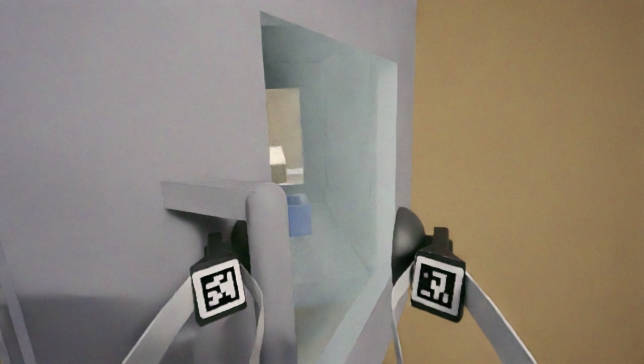

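Request:
{"op": "execute_actions", "data": {"actions": [{"r1":{"joints":{"wrist_pitch_rad":-0.7,"lift_m":1.03,"gripper_m":0.1}}}], "cameras": ["r1_head_camera","r1_wrist_camera"]}}

Scene clock: 231.70 s.
r1.base_odometry: x=-1.368 y=-0.918 heading=-2.547 (m, m, rad; r1's odometry frame)
r1.turned_by_wheels: +0.000 (rad since the last result)
r1.turned_by_imu: +0.000 (rad since the last result)
r1.base_tilt: forward=+0.9 right=+0.9 (deg)
r1.lidar_m: 2.02 2.26 1.01 0.88 3.28 2.73 2.43 1.29 1.08 1.07 1.20 1.91
r1.head_depth_mm: 378 427 1350 - - - - / 333 370 431 - - - - / 299 326 369 - - - - / 289 301 334 370 433 - - / 739 919 986 1040 1460 1507 1258 / 763 844 897 1297 1494 1492 1256 / 953 1054 1175 1336 1534 1499 1259
r1.base_status: not commanded
r1.joint_positions: lift_m=+1.029 arm_m=+0.003 wrist_yaw_rad=-0.381 wrist_pitch_rad=-0.709 wrist_roll_rad=+0.003 gripper_m=+0.100 head_pan_rad=-1.564 head_tilt_rad=-0.595
r1.joint_status: all done
r1.motor_effort: left_wheel=+1(0) right_wheel=+2(3) lift_m=+51(52) arm_m=+0(0) wrist_yaw_rad=+1(6) wrist_pitch_rad=+2(8) wrist_roll_rad=+0(0) gripper_m=+0(81) head_pan_rad=-3(3) head_tilt_rad=-1(2) (%)
r1.hand_pose: x=-0.0881 y=-0.3135 z=+0.9830 quat_wxyz=(+0.604, +0.115, -0.698, -0.367) (m; r1's base frame)
r1.wrist_depth_mm: 111 129 117 736 909 - - / 116 140 173 715 - - - / 125 149 197 487 - - - / - 162 227 460 - - - / - 206 251 - - - - / - - 344 - - - - / - - - - - - -
r2.base_odometry: x=+0.000 y=+0.000 heading=+0.000 (m, m, rad; r2's odometry frame)
r2.turned_by_wheels: +0.000 (rad since the last result)
r2.turned_by_imu: -0.001 (rad since the last result)
r2.base_tilt: forward=-0.2 right=+1.1 (deg)
r2.lidar_m: 1.32 1.31 1.46 2.39 3.49 1.70 3.39 1.78 0.95 0.79 0.79 0.88
r2.head_depth_mm: 2401 3052 3171 3147 3278 2437 1774 / 2379 3184 3238 3309 3475 2437 1777 / 2380 3231 3371 3515 3531 2441 1794 / 2363 2731 2800 2773 2814 2440 1786 / 1998 2013 2028 1422 1423 2070 1806 / 1567 1577 1587 1260 1294 1543 1605 / 1285 1296 1307 1284 1302 1307 1322
r2.base_status: not commanded
r2.joint_positions: lift_m=+0.307 arm_m=-0.002 wrist_yaw_rad=+2.904 wrist_pitch_rad=-0.612 wrist_roll_rad=-0.001 gripper_m=+0.037 head_pan_rad=-2.557 head_tilt_rad=-0.113
r2.joint_status: not commanded
r2.motor_effort: left_wheel=+0(0) right_wheel=-1(1) lift_m=+24(24) arm_m=+1(1) wrist_yaw_rad=+0(0) wrist_pitch_rad=+4(4) wrist_roll_rad=+1(0) gripper_m=-1(0) head_pan_rad=+2(2) head_tilt_rad=+5(5) (%)
r2.hand_pose: x=+0.0249 y=+0.0478 z=+0.2790 quat_wxyz=(+0.292, +0.694, +0.132, +0.645) (m; r2's base frame)
r2.wrist_depth_mm: - - - - - - - / 725 812 791 801 790 843 856 / 633 - 629 648 668 680 692 / 548 - 567 561 569 578 577 / 479 496 - 492 502 501 514 / - - - 429 436 442 446 / - - - 387 391 396 403
pictures: r1_head_camera (sideways: a quarter turn clockwise sets it upright), r1_wrist_camera
camera_calibration (this result's frames):
r1_head_camera: T_world_to_cam=[[-0.0161934, 0.536492, -0.84375, 1.1194], [0.999683, -0.00759239, -0.0240137, 0.0268629], [-0.0192892, -0.843871, -0.536199, 0.652431], [0, 0, 0, 1]] pos_world=[0.00385739, -0.0497771, 1.29497]
r1_wrist_camera: T_world_to_cam=[[-0.92226, 0.385768, -0.0248849, 0.0658492], [0.314335, 0.7109, -0.629138, 0.904404], [-0.225011, -0.588051, -0.776895, 0.721606], [0, 0, 0, 1]] pos_world=[-0.0611867, -0.244002, 1.13125]
Images, in order (width x height): r1_head_camera 896x504, r1_wrist_camera 644x364.

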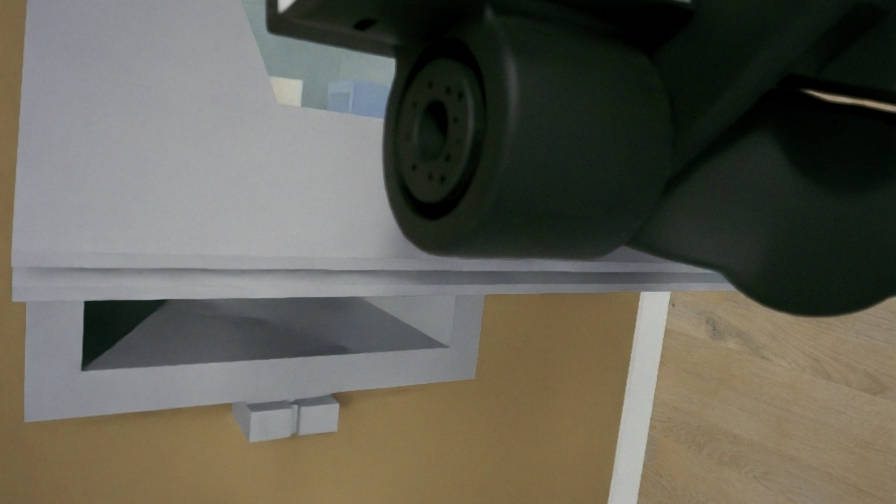

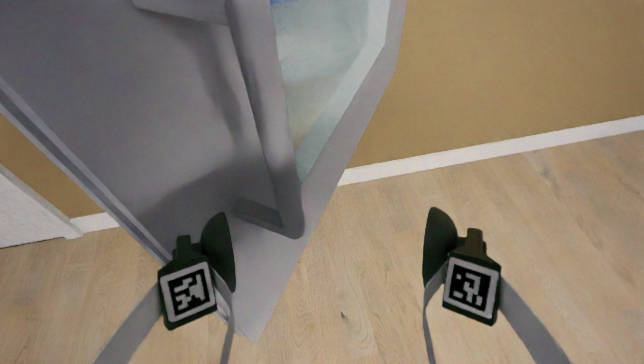

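Request:
{"op": "execute_actions", "data": {"actions": [{"r1":{"base":{"translate_m":-0.1},"joints":{"gripper_m":0.02}}}], "cameras": []}}

Request:
{"op": "execute_actions", "data": {"actions": [{"r1":{"base":{"rotate_rad":-0.14},"joints":{"lift_m":0.5,"wrist_yaw_rad":0,"head_tilt_rad":-0.5}}}], "cameras": ["r1_head_camera","r1_nav_camera"]}}

Scene clock: 243.63 s.
r1.base_odometry: x=-1.285 y=-0.862 heading=-2.547 (m, m, rad; r1's odometry frame)
r1.turned_by_wheels: +0.000 (rad since the last result)
r1.turned_by_imu: +0.000 (rad since the last result)
r1.base_tilt: forward=+0.8 right=+0.9 (deg)
r1.lidar_m: 2.12 1.08 1.11 0.89 3.15 2.64 2.39 1.27 1.06 1.05 1.18 1.87
r1.head_depth_mm: 512 568 851 - - - - / 438 488 1342 - - - - / 392 430 1394 - - - - / 354 385 1155 476 582 - - / 322 349 385 412 467 552 1204 / 296 318 348 384 432 506 1202 / - 298 331 1244 1504 1493 1252
r1.base_status: done
r1.joint_positions: lift_m=+1.029 arm_m=+0.003 wrist_yaw_rad=-0.381 wrist_pitch_rad=-0.709 wrist_roll_rad=+0.003 gripper_m=+0.020 head_pan_rad=-1.564 head_tilt_rad=-0.595
r1.joint_status: all done
r1.motor_effort: left_wheel=+1(5) right_wheel=+1(4) lift_m=+51(51) arm_m=+0(0) wrist_yaw_rad=+1(1) wrist_pitch_rad=+3(2) wrist_roll_rad=+0(0) gripper_m=-1(81) head_pan_rad=-3(3) head_tilt_rad=-1(1) (%)
r1.hand_pose: x=-0.0881 y=-0.3135 z=+0.9829 quat_wxyz=(+0.604, +0.115, -0.698, -0.367) (m; r1's base frame)
r1.wrist_depth_mm: 176 785 779 703 918 967 - / 178 675 682 619 - - - / 187 249 - 612 - - - / 188 246 435 - - - - / 189 259 389 - - - - / 212 256 391 - - - - / 244 306 - - - - -
r2.base_odometry: x=+0.000 y=+0.000 heading=+0.000 (m, m, rad; r2's odometry frame)
r2.turned_by_wheels: +0.000 (rad since the last result)
r2.turned_by_imu: -0.001 (rad since the last result)
r2.base_tilt: forward=-0.2 right=+1.2 (deg)
r2.lidar_m: 1.31 1.31 1.47 2.39 3.49 1.70 3.40 1.78 0.95 0.79 0.79 0.88
r2.head_depth_mm: 2398 3106 3157 3230 3346 2427 1770 / 2364 3174 3273 3332 3464 2433 1791 / 2362 3303 3390 3428 3517 2437 1793 / 2367 2746 2755 2819 2852 2434 1798 / 2008 2020 2022 1418 1420 2053 1803 / 1583 1575 1584 1256 1304 1548 1611 / 1280 1285 1298 1281 1306 1321 1322
r2.base_status: not commanded
r2.joint_positions: lift_m=+0.307 arm_m=-0.002 wrist_yaw_rad=+2.904 wrist_pitch_rad=-0.612 wrist_roll_rad=-0.001 gripper_m=+0.037 head_pan_rad=-2.557 head_tilt_rad=-0.113
r2.joint_status: not commanded
r2.motor_effort: left_wheel=-1(0) right_wheel=-1(1) lift_m=+24(24) arm_m=+1(1) wrist_yaw_rad=+0(0) wrist_pitch_rad=+4(3) wrist_roll_rad=+0(0) gripper_m=+0(0) head_pan_rad=+2(2) head_tilt_rad=+5(5) (%)
r2.hand_pose: x=+0.0249 y=+0.0478 z=+0.2790 quat_wxyz=(+0.292, +0.694, +0.132, +0.645) (m; r2's base frame)
r2.wrist_depth_mm: - - - - - - - / 737 805 779 812 811 843 866 / 645 - 652 655 659 687 706 / 545 - 565 565 567 572 601 / 478 496 - 494 493 499 509 / - - - 431 438 442 446 / - - - 384 395 390 400
pictures: none
No camera images: the call's "cameras" was empty. Leave "cameras" out to get every camera's image.

Scene clock: 249.30 s.
r1.base_odometry: x=-1.285 y=-0.862 heading=-2.687 (m, m, rad; r1's odometry frame)
r1.turned_by_wheels: -0.140 (rad since the last result)
r1.turned_by_imu: -0.142 (rad since the last result)
r1.base_tilt: forward=+0.8 right=+0.9 (deg)
r1.lidar_m: 2.11 2.24 1.09 0.89 3.42 2.69 2.62 1.41 1.07 1.05 1.11 1.56
r1.head_depth_mm: 866 927 1026 1131 1252 1416 1342 / 860 627 716 829 1238 1422 1336 / 865 525 1088 1094 812 1433 1329 / 864 453 1425 1151 986 702 1335 / 867 398 444 1152 991 602 1266 / 860 355 382 413 431 461 544 / 865 321 342 367 394 429 486
r1.base_status: done
r1.joint_positions: lift_m=+0.501 arm_m=+0.003 wrist_yaw_rad=-0.002 wrist_pitch_rad=-0.709 wrist_roll_rad=+0.003 gripper_m=+0.020 head_pan_rad=-1.564 head_tilt_rad=-0.507
r1.joint_status: all done
r1.motor_effort: left_wheel=+4(7) right_wheel=-1(5) lift_m=+15(43) arm_m=+0(0) wrist_yaw_rad=+2(3) wrist_pitch_rad=+3(3) wrist_roll_rad=+0(0) gripper_m=-1(1) head_pan_rad=-2(2) head_tilt_rad=+3(7) (%)
r1.hand_pose: x=-0.0219 y=-0.3262 z=+0.4542 quat_wxyz=(+0.662, +0.245, -0.664, -0.247) (m; r1's base frame)
r1.wrist_depth_mm: 846 886 843 856 823 816 797 / 996 - 992 947 944 924 907 / 928 913 904 881 873 850 838 / 814 795 792 777 752 766 745 / 712 705 695 702 686 675 670 / 647 632 628 612 615 606 600 / 583 577 576 566 560 559 551
r2.base_odometry: x=+0.000 y=+0.000 heading=+0.000 (m, m, rad; r2's odometry frame)
r2.turned_by_wheels: +0.000 (rad since the last result)
r2.turned_by_imu: -0.001 (rad since the last result)
r2.base_tilt: forward=-0.1 right=+1.1 (deg)
r2.lidar_m: 1.31 1.31 1.47 2.39 3.47 1.71 3.39 1.78 0.95 0.79 0.79 0.88
r2.head_depth_mm: 2384 3091 3107 3202 3264 2442 1777 / 2371 3143 3214 3388 3342 2432 1769 / 2363 3265 3340 3364 3546 2423 1774 / 2329 2768 2756 2782 2808 2489 1787 / 1987 2024 2053 1409 1423 2091 1788 / 1572 1575 1581 1254 1300 1547 1602 / 1285 1290 1296 1287 1306 1319 1324
r2.base_status: not commanded
r2.joint_positions: lift_m=+0.307 arm_m=-0.002 wrist_yaw_rad=+2.904 wrist_pitch_rad=-0.612 wrist_roll_rad=-0.001 gripper_m=+0.037 head_pan_rad=-2.557 head_tilt_rad=-0.113
r2.joint_status: not commanded
r2.motor_effort: left_wheel=+0(0) right_wheel=+0(0) lift_m=+24(24) arm_m=+0(0) wrist_yaw_rad=+0(0) wrist_pitch_rad=+4(3) wrist_roll_rad=+1(0) gripper_m=+0(0) head_pan_rad=+2(2) head_tilt_rad=+5(5) (%)
r2.hand_pose: x=+0.0249 y=+0.0478 z=+0.2790 quat_wxyz=(+0.292, +0.694, +0.132, +0.645) (m; r2's base frame)
r2.wrist_depth_mm: - - - - - - - / 741 781 781 796 807 819 838 / 642 - 650 664 665 678 676 / 560 - 564 561 574 580 582 / 474 490 - 488 492 500 509 / - - - 425 436 442 449 / - - - 391 393 399 400
pictures: r1_head_camera (sideways: a quarter turn clockwise sets it upright), r1_nav_camera (sideways: a quarter turn counterclockwise sets it upright)
camera_calibration (this result's frames):
r1_head_camera: T_world_to_cam=[[-0.0156731, 0.460391, -0.887578, 1.17655], [0.999697, -0.00964386, -0.0226553, 0.025097], [-0.01899, -0.887664, -0.460101, 0.553414], [0, 0, 0, 1]] pos_world=[0.00386019, -0.0501873, 1.29948]
r1_nav_camera: T_world_to_cam=[[0.0282219, -0.51824, 0.85477, -1.08002], [-0.998594, -0.0529983, 0.000838157, 0.0523135], [0.0448669, -0.853592, -0.519007, 0.629406], [0, 0, 0, 1]] pos_world=[0.0544808, -0.0196825, 1.24979]
Images, in order (width x height): r1_head_camera 896x504, r1_nav_camera 672x504.

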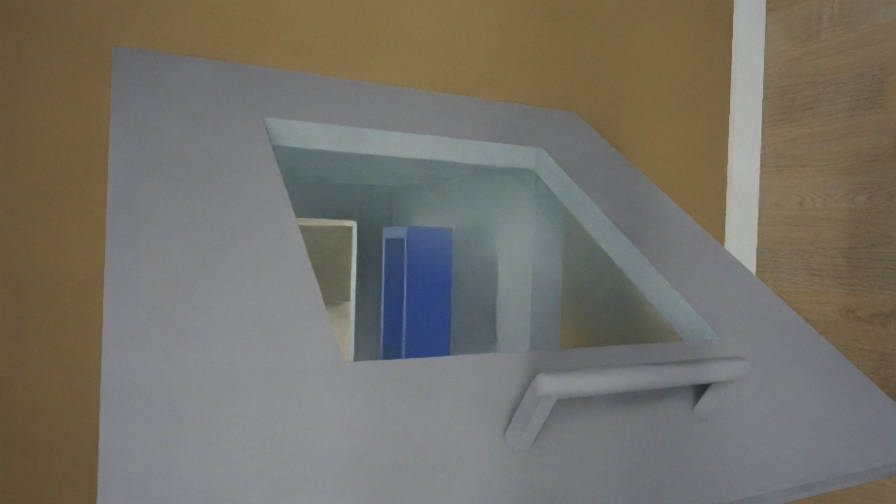

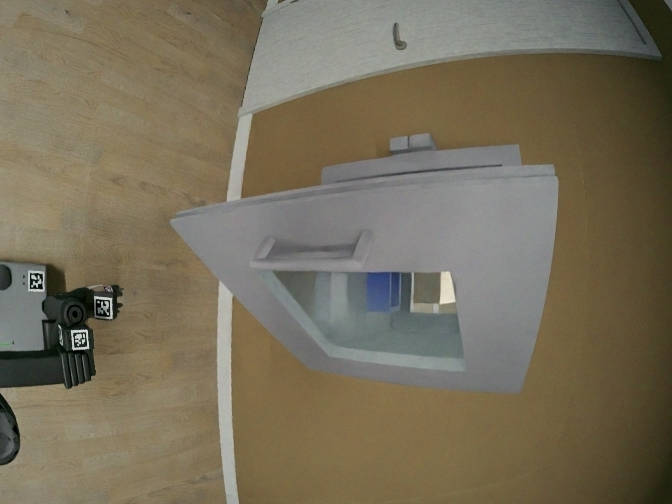

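Request:
{"op": "execute_actions", "data": {"actions": [{"r1":{"base":{"translate_m":0.42}}}], "cameras": []}}

Request:
{"op": "execute_actions", "data": {"actions": [{"r1":{"joints":{"lift_m":0.85,"wrist_pitch_rad":0,"gripper_m":0.0,"arm_m":0.12}}}], "cameras": ["r1_head_camera","r1_nav_camera","r1_wrist_camera"]}}

Scene clock: 266.37 s.
r1.base_odometry: x=-1.662 y=-1.047 heading=-2.686 (m, m, rad; r1's odometry frame)
r1.turned_by_wheels: +0.000 (rad since the last result)
r1.turned_by_imu: +0.000 (rad since the last result)
r1.base_tilt: forward=+0.8 right=+0.9 (deg)
r1.lidar_m: 1.70 1.80 0.89 1.03 3.38 3.10 3.02 1.45 1.10 1.08 1.14 1.60
r1.head_depth_mm: 880 1281 1456 1174 1285 1445 1344 / 880 - - 1175 1287 1461 1340 / 887 1281 1464 1203 1298 1460 1339 / 896 950 857 943 1305 1470 1331 / 899 973 1072 1172 1311 1477 1327 / 902 981 1071 1179 1314 1470 1329 / 906 982 1075 1185 1321 1468 1325
r1.base_status: done
r1.joint_positions: lift_m=+0.501 arm_m=+0.003 wrist_yaw_rad=-0.002 wrist_pitch_rad=-0.709 wrist_roll_rad=+0.003 gripper_m=+0.020 head_pan_rad=-1.564 head_tilt_rad=-0.507
r1.joint_status: not commanded
r1.motor_effort: left_wheel=+3(9) right_wheel=-1(3) lift_m=+15(15) arm_m=+0(0) wrist_yaw_rad=+2(1) wrist_pitch_rad=+3(3) wrist_roll_rad=+0(0) gripper_m=-1(1) head_pan_rad=-3(2) head_tilt_rad=+2(3) (%)
r1.hand_pose: x=-0.0219 y=-0.3262 z=+0.4542 quat_wxyz=(+0.662, +0.245, -0.664, -0.247) (m; r1's base frame)
r1.wrist_depth_mm: 886 881 884 874 850 837 823 / - 997 - 975 961 932 910 / 944 922 882 878 885 848 842 / 804 795 777 772 757 748 742 / 712 700 700 707 686 676 666 / 644 633 636 607 626 615 603 / 586 576 555 561 558 552 547
r2.base_odometry: x=+0.000 y=+0.000 heading=+0.000 (m, m, rad; r2's odometry frame)
r2.turned_by_wheels: +0.000 (rad since the last result)
r2.turned_by_imu: -0.002 (rad since the last result)
r2.base_tilt: forward=-0.1 right=+1.2 (deg)
r2.lidar_m: 1.31 1.31 1.47 2.39 3.48 1.71 3.41 1.78 0.95 0.79 0.79 0.88
r2.head_depth_mm: 2409 3087 3143 3239 3292 2467 1780 / 2377 3123 3270 3341 3423 2463 1785 / 2359 3260 3368 3510 3540 2436 1801 / 2368 2764 2756 2823 2781 2468 1772 / 1990 2038 2026 1414 1424 2092 1780 / 1560 1579 1564 1255 1308 1557 1628 / 1287 1281 1301 1273 1305 1324 1321
r2.base_status: not commanded
r2.joint_positions: lift_m=+0.307 arm_m=-0.002 wrist_yaw_rad=+2.904 wrist_pitch_rad=-0.612 wrist_roll_rad=-0.001 gripper_m=+0.037 head_pan_rad=-2.557 head_tilt_rad=-0.113
r2.joint_status: not commanded
r2.motor_effort: left_wheel=+0(0) right_wheel=+0(0) lift_m=+24(24) arm_m=+1(1) wrist_yaw_rad=+1(0) wrist_pitch_rad=+4(3) wrist_roll_rad=+1(0) gripper_m=+0(0) head_pan_rad=+2(2) head_tilt_rad=+5(5) (%)
r2.hand_pose: x=+0.0249 y=+0.0478 z=+0.2790 quat_wxyz=(+0.292, +0.694, +0.132, +0.645) (m; r2's base frame)
r2.wrist_depth_mm: - - - - - - - / 714 803 802 801 814 838 851 / 628 - 650 678 669 675 701 / 537 - 560 564 570 576 570 / 476 498 - 493 497 501 500 / - - - 425 444 443 446 / - - - 390 393 388 398
pictures: none
No camera images: the call's "cameras" was empty. Leave "cameras" out to get every camera's image.

Scene clock: 270.37 s.
r1.base_odometry: x=-1.662 y=-1.047 heading=-2.686 (m, m, rad; r1's odometry frame)
r1.turned_by_wheels: +0.000 (rad since the last result)
r1.turned_by_imu: +0.000 (rad since the last result)
r1.base_tilt: forward=+0.8 right=+0.9 (deg)
r1.lidar_m: 1.70 1.80 0.89 1.03 3.39 3.09 3.02 1.44 1.10 1.08 1.14 1.60
r1.head_depth_mm: 879 1283 1455 1172 1287 - - / 881 - - 1174 1294 - - / 884 1274 1458 1206 1273 - - / 896 954 855 943 1242 - - / 901 980 1067 1175 1306 1479 1335 / 900 979 1071 1179 1314 1482 1324 / 906 983 1074 1186 1319 1469 1325
r1.base_status: not commanded
r1.joint_positions: lift_m=+0.849 arm_m=+0.120 wrist_yaw_rad=-0.001 wrist_pitch_rad=-0.021 wrist_roll_rad=+0.003 gripper_m=+0.000 head_pan_rad=-1.564 head_tilt_rad=-0.507
r1.joint_status: all done
r1.motor_effort: left_wheel=+3(3) right_wheel=-2(2) lift_m=+51(53) arm_m=+3(3) wrist_yaw_rad=+0(2) wrist_pitch_rad=+6(6) wrist_roll_rad=-1(0) gripper_m=-2(73) head_pan_rad=-2(2) head_tilt_rad=+2(2) (%)
r1.hand_pose: x=-0.0217 y=-0.5204 z=+0.9585 quat_wxyz=(+0.706, +0.007, -0.708, -0.008) (m; r1's base frame)
r1.wrist_depth_mm: 689 689 691 663 998 937 698 / 719 710 715 492 - - 694 / 745 754 735 495 - - 699 / 779 797 777 744 945 780 694 / 801 799 798 772 705 705 637 / 852 837 835 - 559 551 542 / 899 881 876 863 832 810 788
r2.base_odometry: x=+0.000 y=+0.000 heading=+0.000 (m, m, rad; r2's odometry frame)
r2.turned_by_wheels: +0.000 (rad since the last result)
r2.turned_by_imu: -0.001 (rad since the last result)
r2.base_tilt: forward=+0.0 right=+1.0 (deg)
r2.lidar_m: 1.31 1.31 1.47 2.38 3.49 1.71 3.39 1.79 0.95 0.79 0.79 0.88
r2.head_depth_mm: 2366 3103 3149 3204 3350 2430 1770 / 2375 3228 3305 3380 3454 2446 1775 / 2371 3284 3383 3460 3513 2444 1772 / 2344 2758 2768 2832 2825 2475 1789 / 2003 2003 2011 1413 1433 2061 1795 / 1561 1580 1576 1264 1291 1538 1625 / 1285 1281 1291 1286 1304 1314 1322
r2.base_status: not commanded
r2.joint_positions: lift_m=+0.307 arm_m=-0.002 wrist_yaw_rad=+2.904 wrist_pitch_rad=-0.612 wrist_roll_rad=-0.001 gripper_m=+0.037 head_pan_rad=-2.557 head_tilt_rad=-0.113
r2.joint_status: not commanded
r2.motor_effort: left_wheel=+0(0) right_wheel=-1(1) lift_m=+24(24) arm_m=+1(1) wrist_yaw_rad=+0(0) wrist_pitch_rad=+4(3) wrist_roll_rad=+1(1) gripper_m=+0(0) head_pan_rad=+2(2) head_tilt_rad=+5(5) (%)
r2.hand_pose: x=+0.0249 y=+0.0478 z=+0.2790 quat_wxyz=(+0.292, +0.694, +0.132, +0.645) (m; r2's base frame)
r2.wrist_depth_mm: - - - - - - - / 747 804 804 824 813 815 847 / 632 - 658 668 674 679 674 / 541 - 559 562 570 577 589 / 476 492 - 493 490 497 507 / - - - 420 438 434 443 / - - - 393 390 393 394
pictures: r1_head_camera (sideways: a quarter turn clockwise sets it upright), r1_nav_camera (sideways: a quarter turn counterclockwise sets it upright), r1_wrist_camera
camera_calibration (this result's frames):
r1_head_camera: T_world_to_cam=[[-0.015673, 0.460384, -0.887581, 1.17656], [0.999697, -0.00964428, -0.0226552, 0.0250968], [-0.0189902, -0.887667, -0.460094, 0.553405], [0, 0, 0, 1]] pos_world=[0.00386018, -0.0501873, 1.29948]
r1_nav_camera: T_world_to_cam=[[0.0282217, -0.518233, 0.854774, -1.08003], [-0.998594, -0.052998, 0.000838517, 0.0523131], [0.0448668, -0.853596, -0.519, 0.629398], [0, 0, 0, 1]] pos_world=[0.0544808, -0.0196829, 1.24979]
r1_wrist_camera: T_world_to_cam=[[-0.999584, -0.00359446, -0.0286215, 0.00554978], [0.0273125, 0.201299, -0.979149, 1.07925], [0.009281, -0.979523, -0.201117, -0.15461], [0, 0, 0, 1]] pos_world=[-0.0224948, -0.368677, 1.02581]
Images, in order (width x height): r1_head_camera 896x504, r1_nav_camera 672x504, r1_wrist_camera 644x364.

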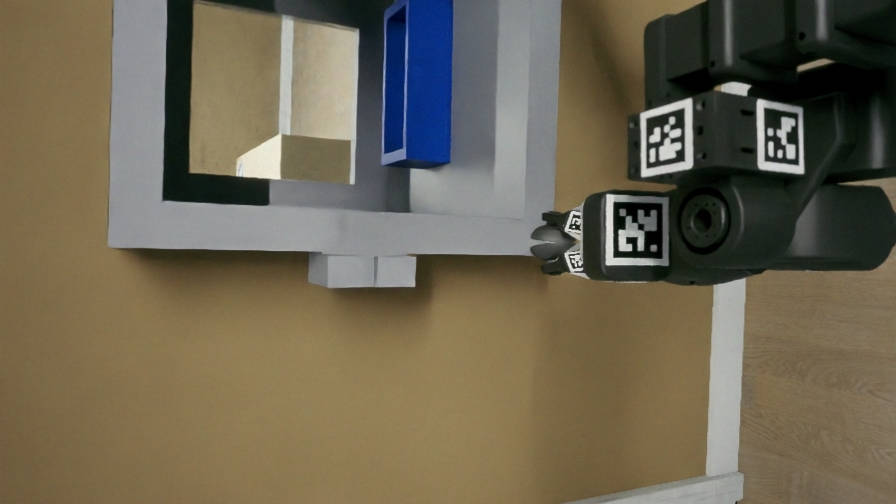

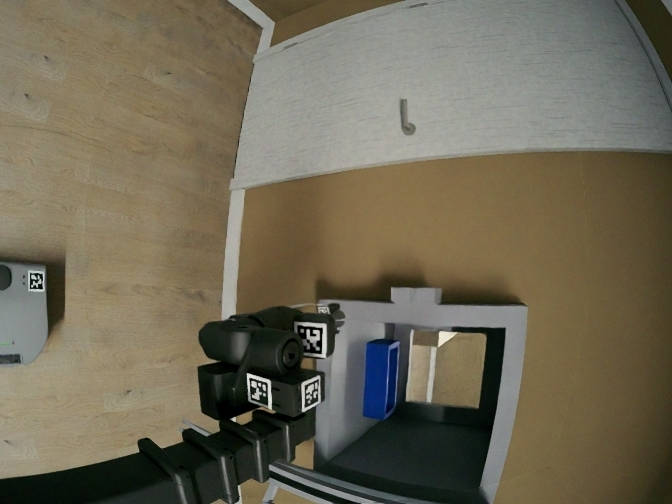

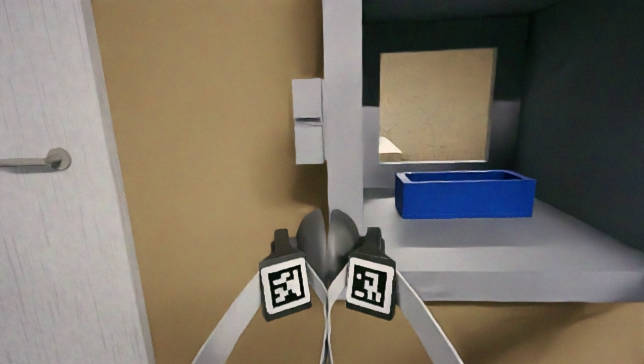

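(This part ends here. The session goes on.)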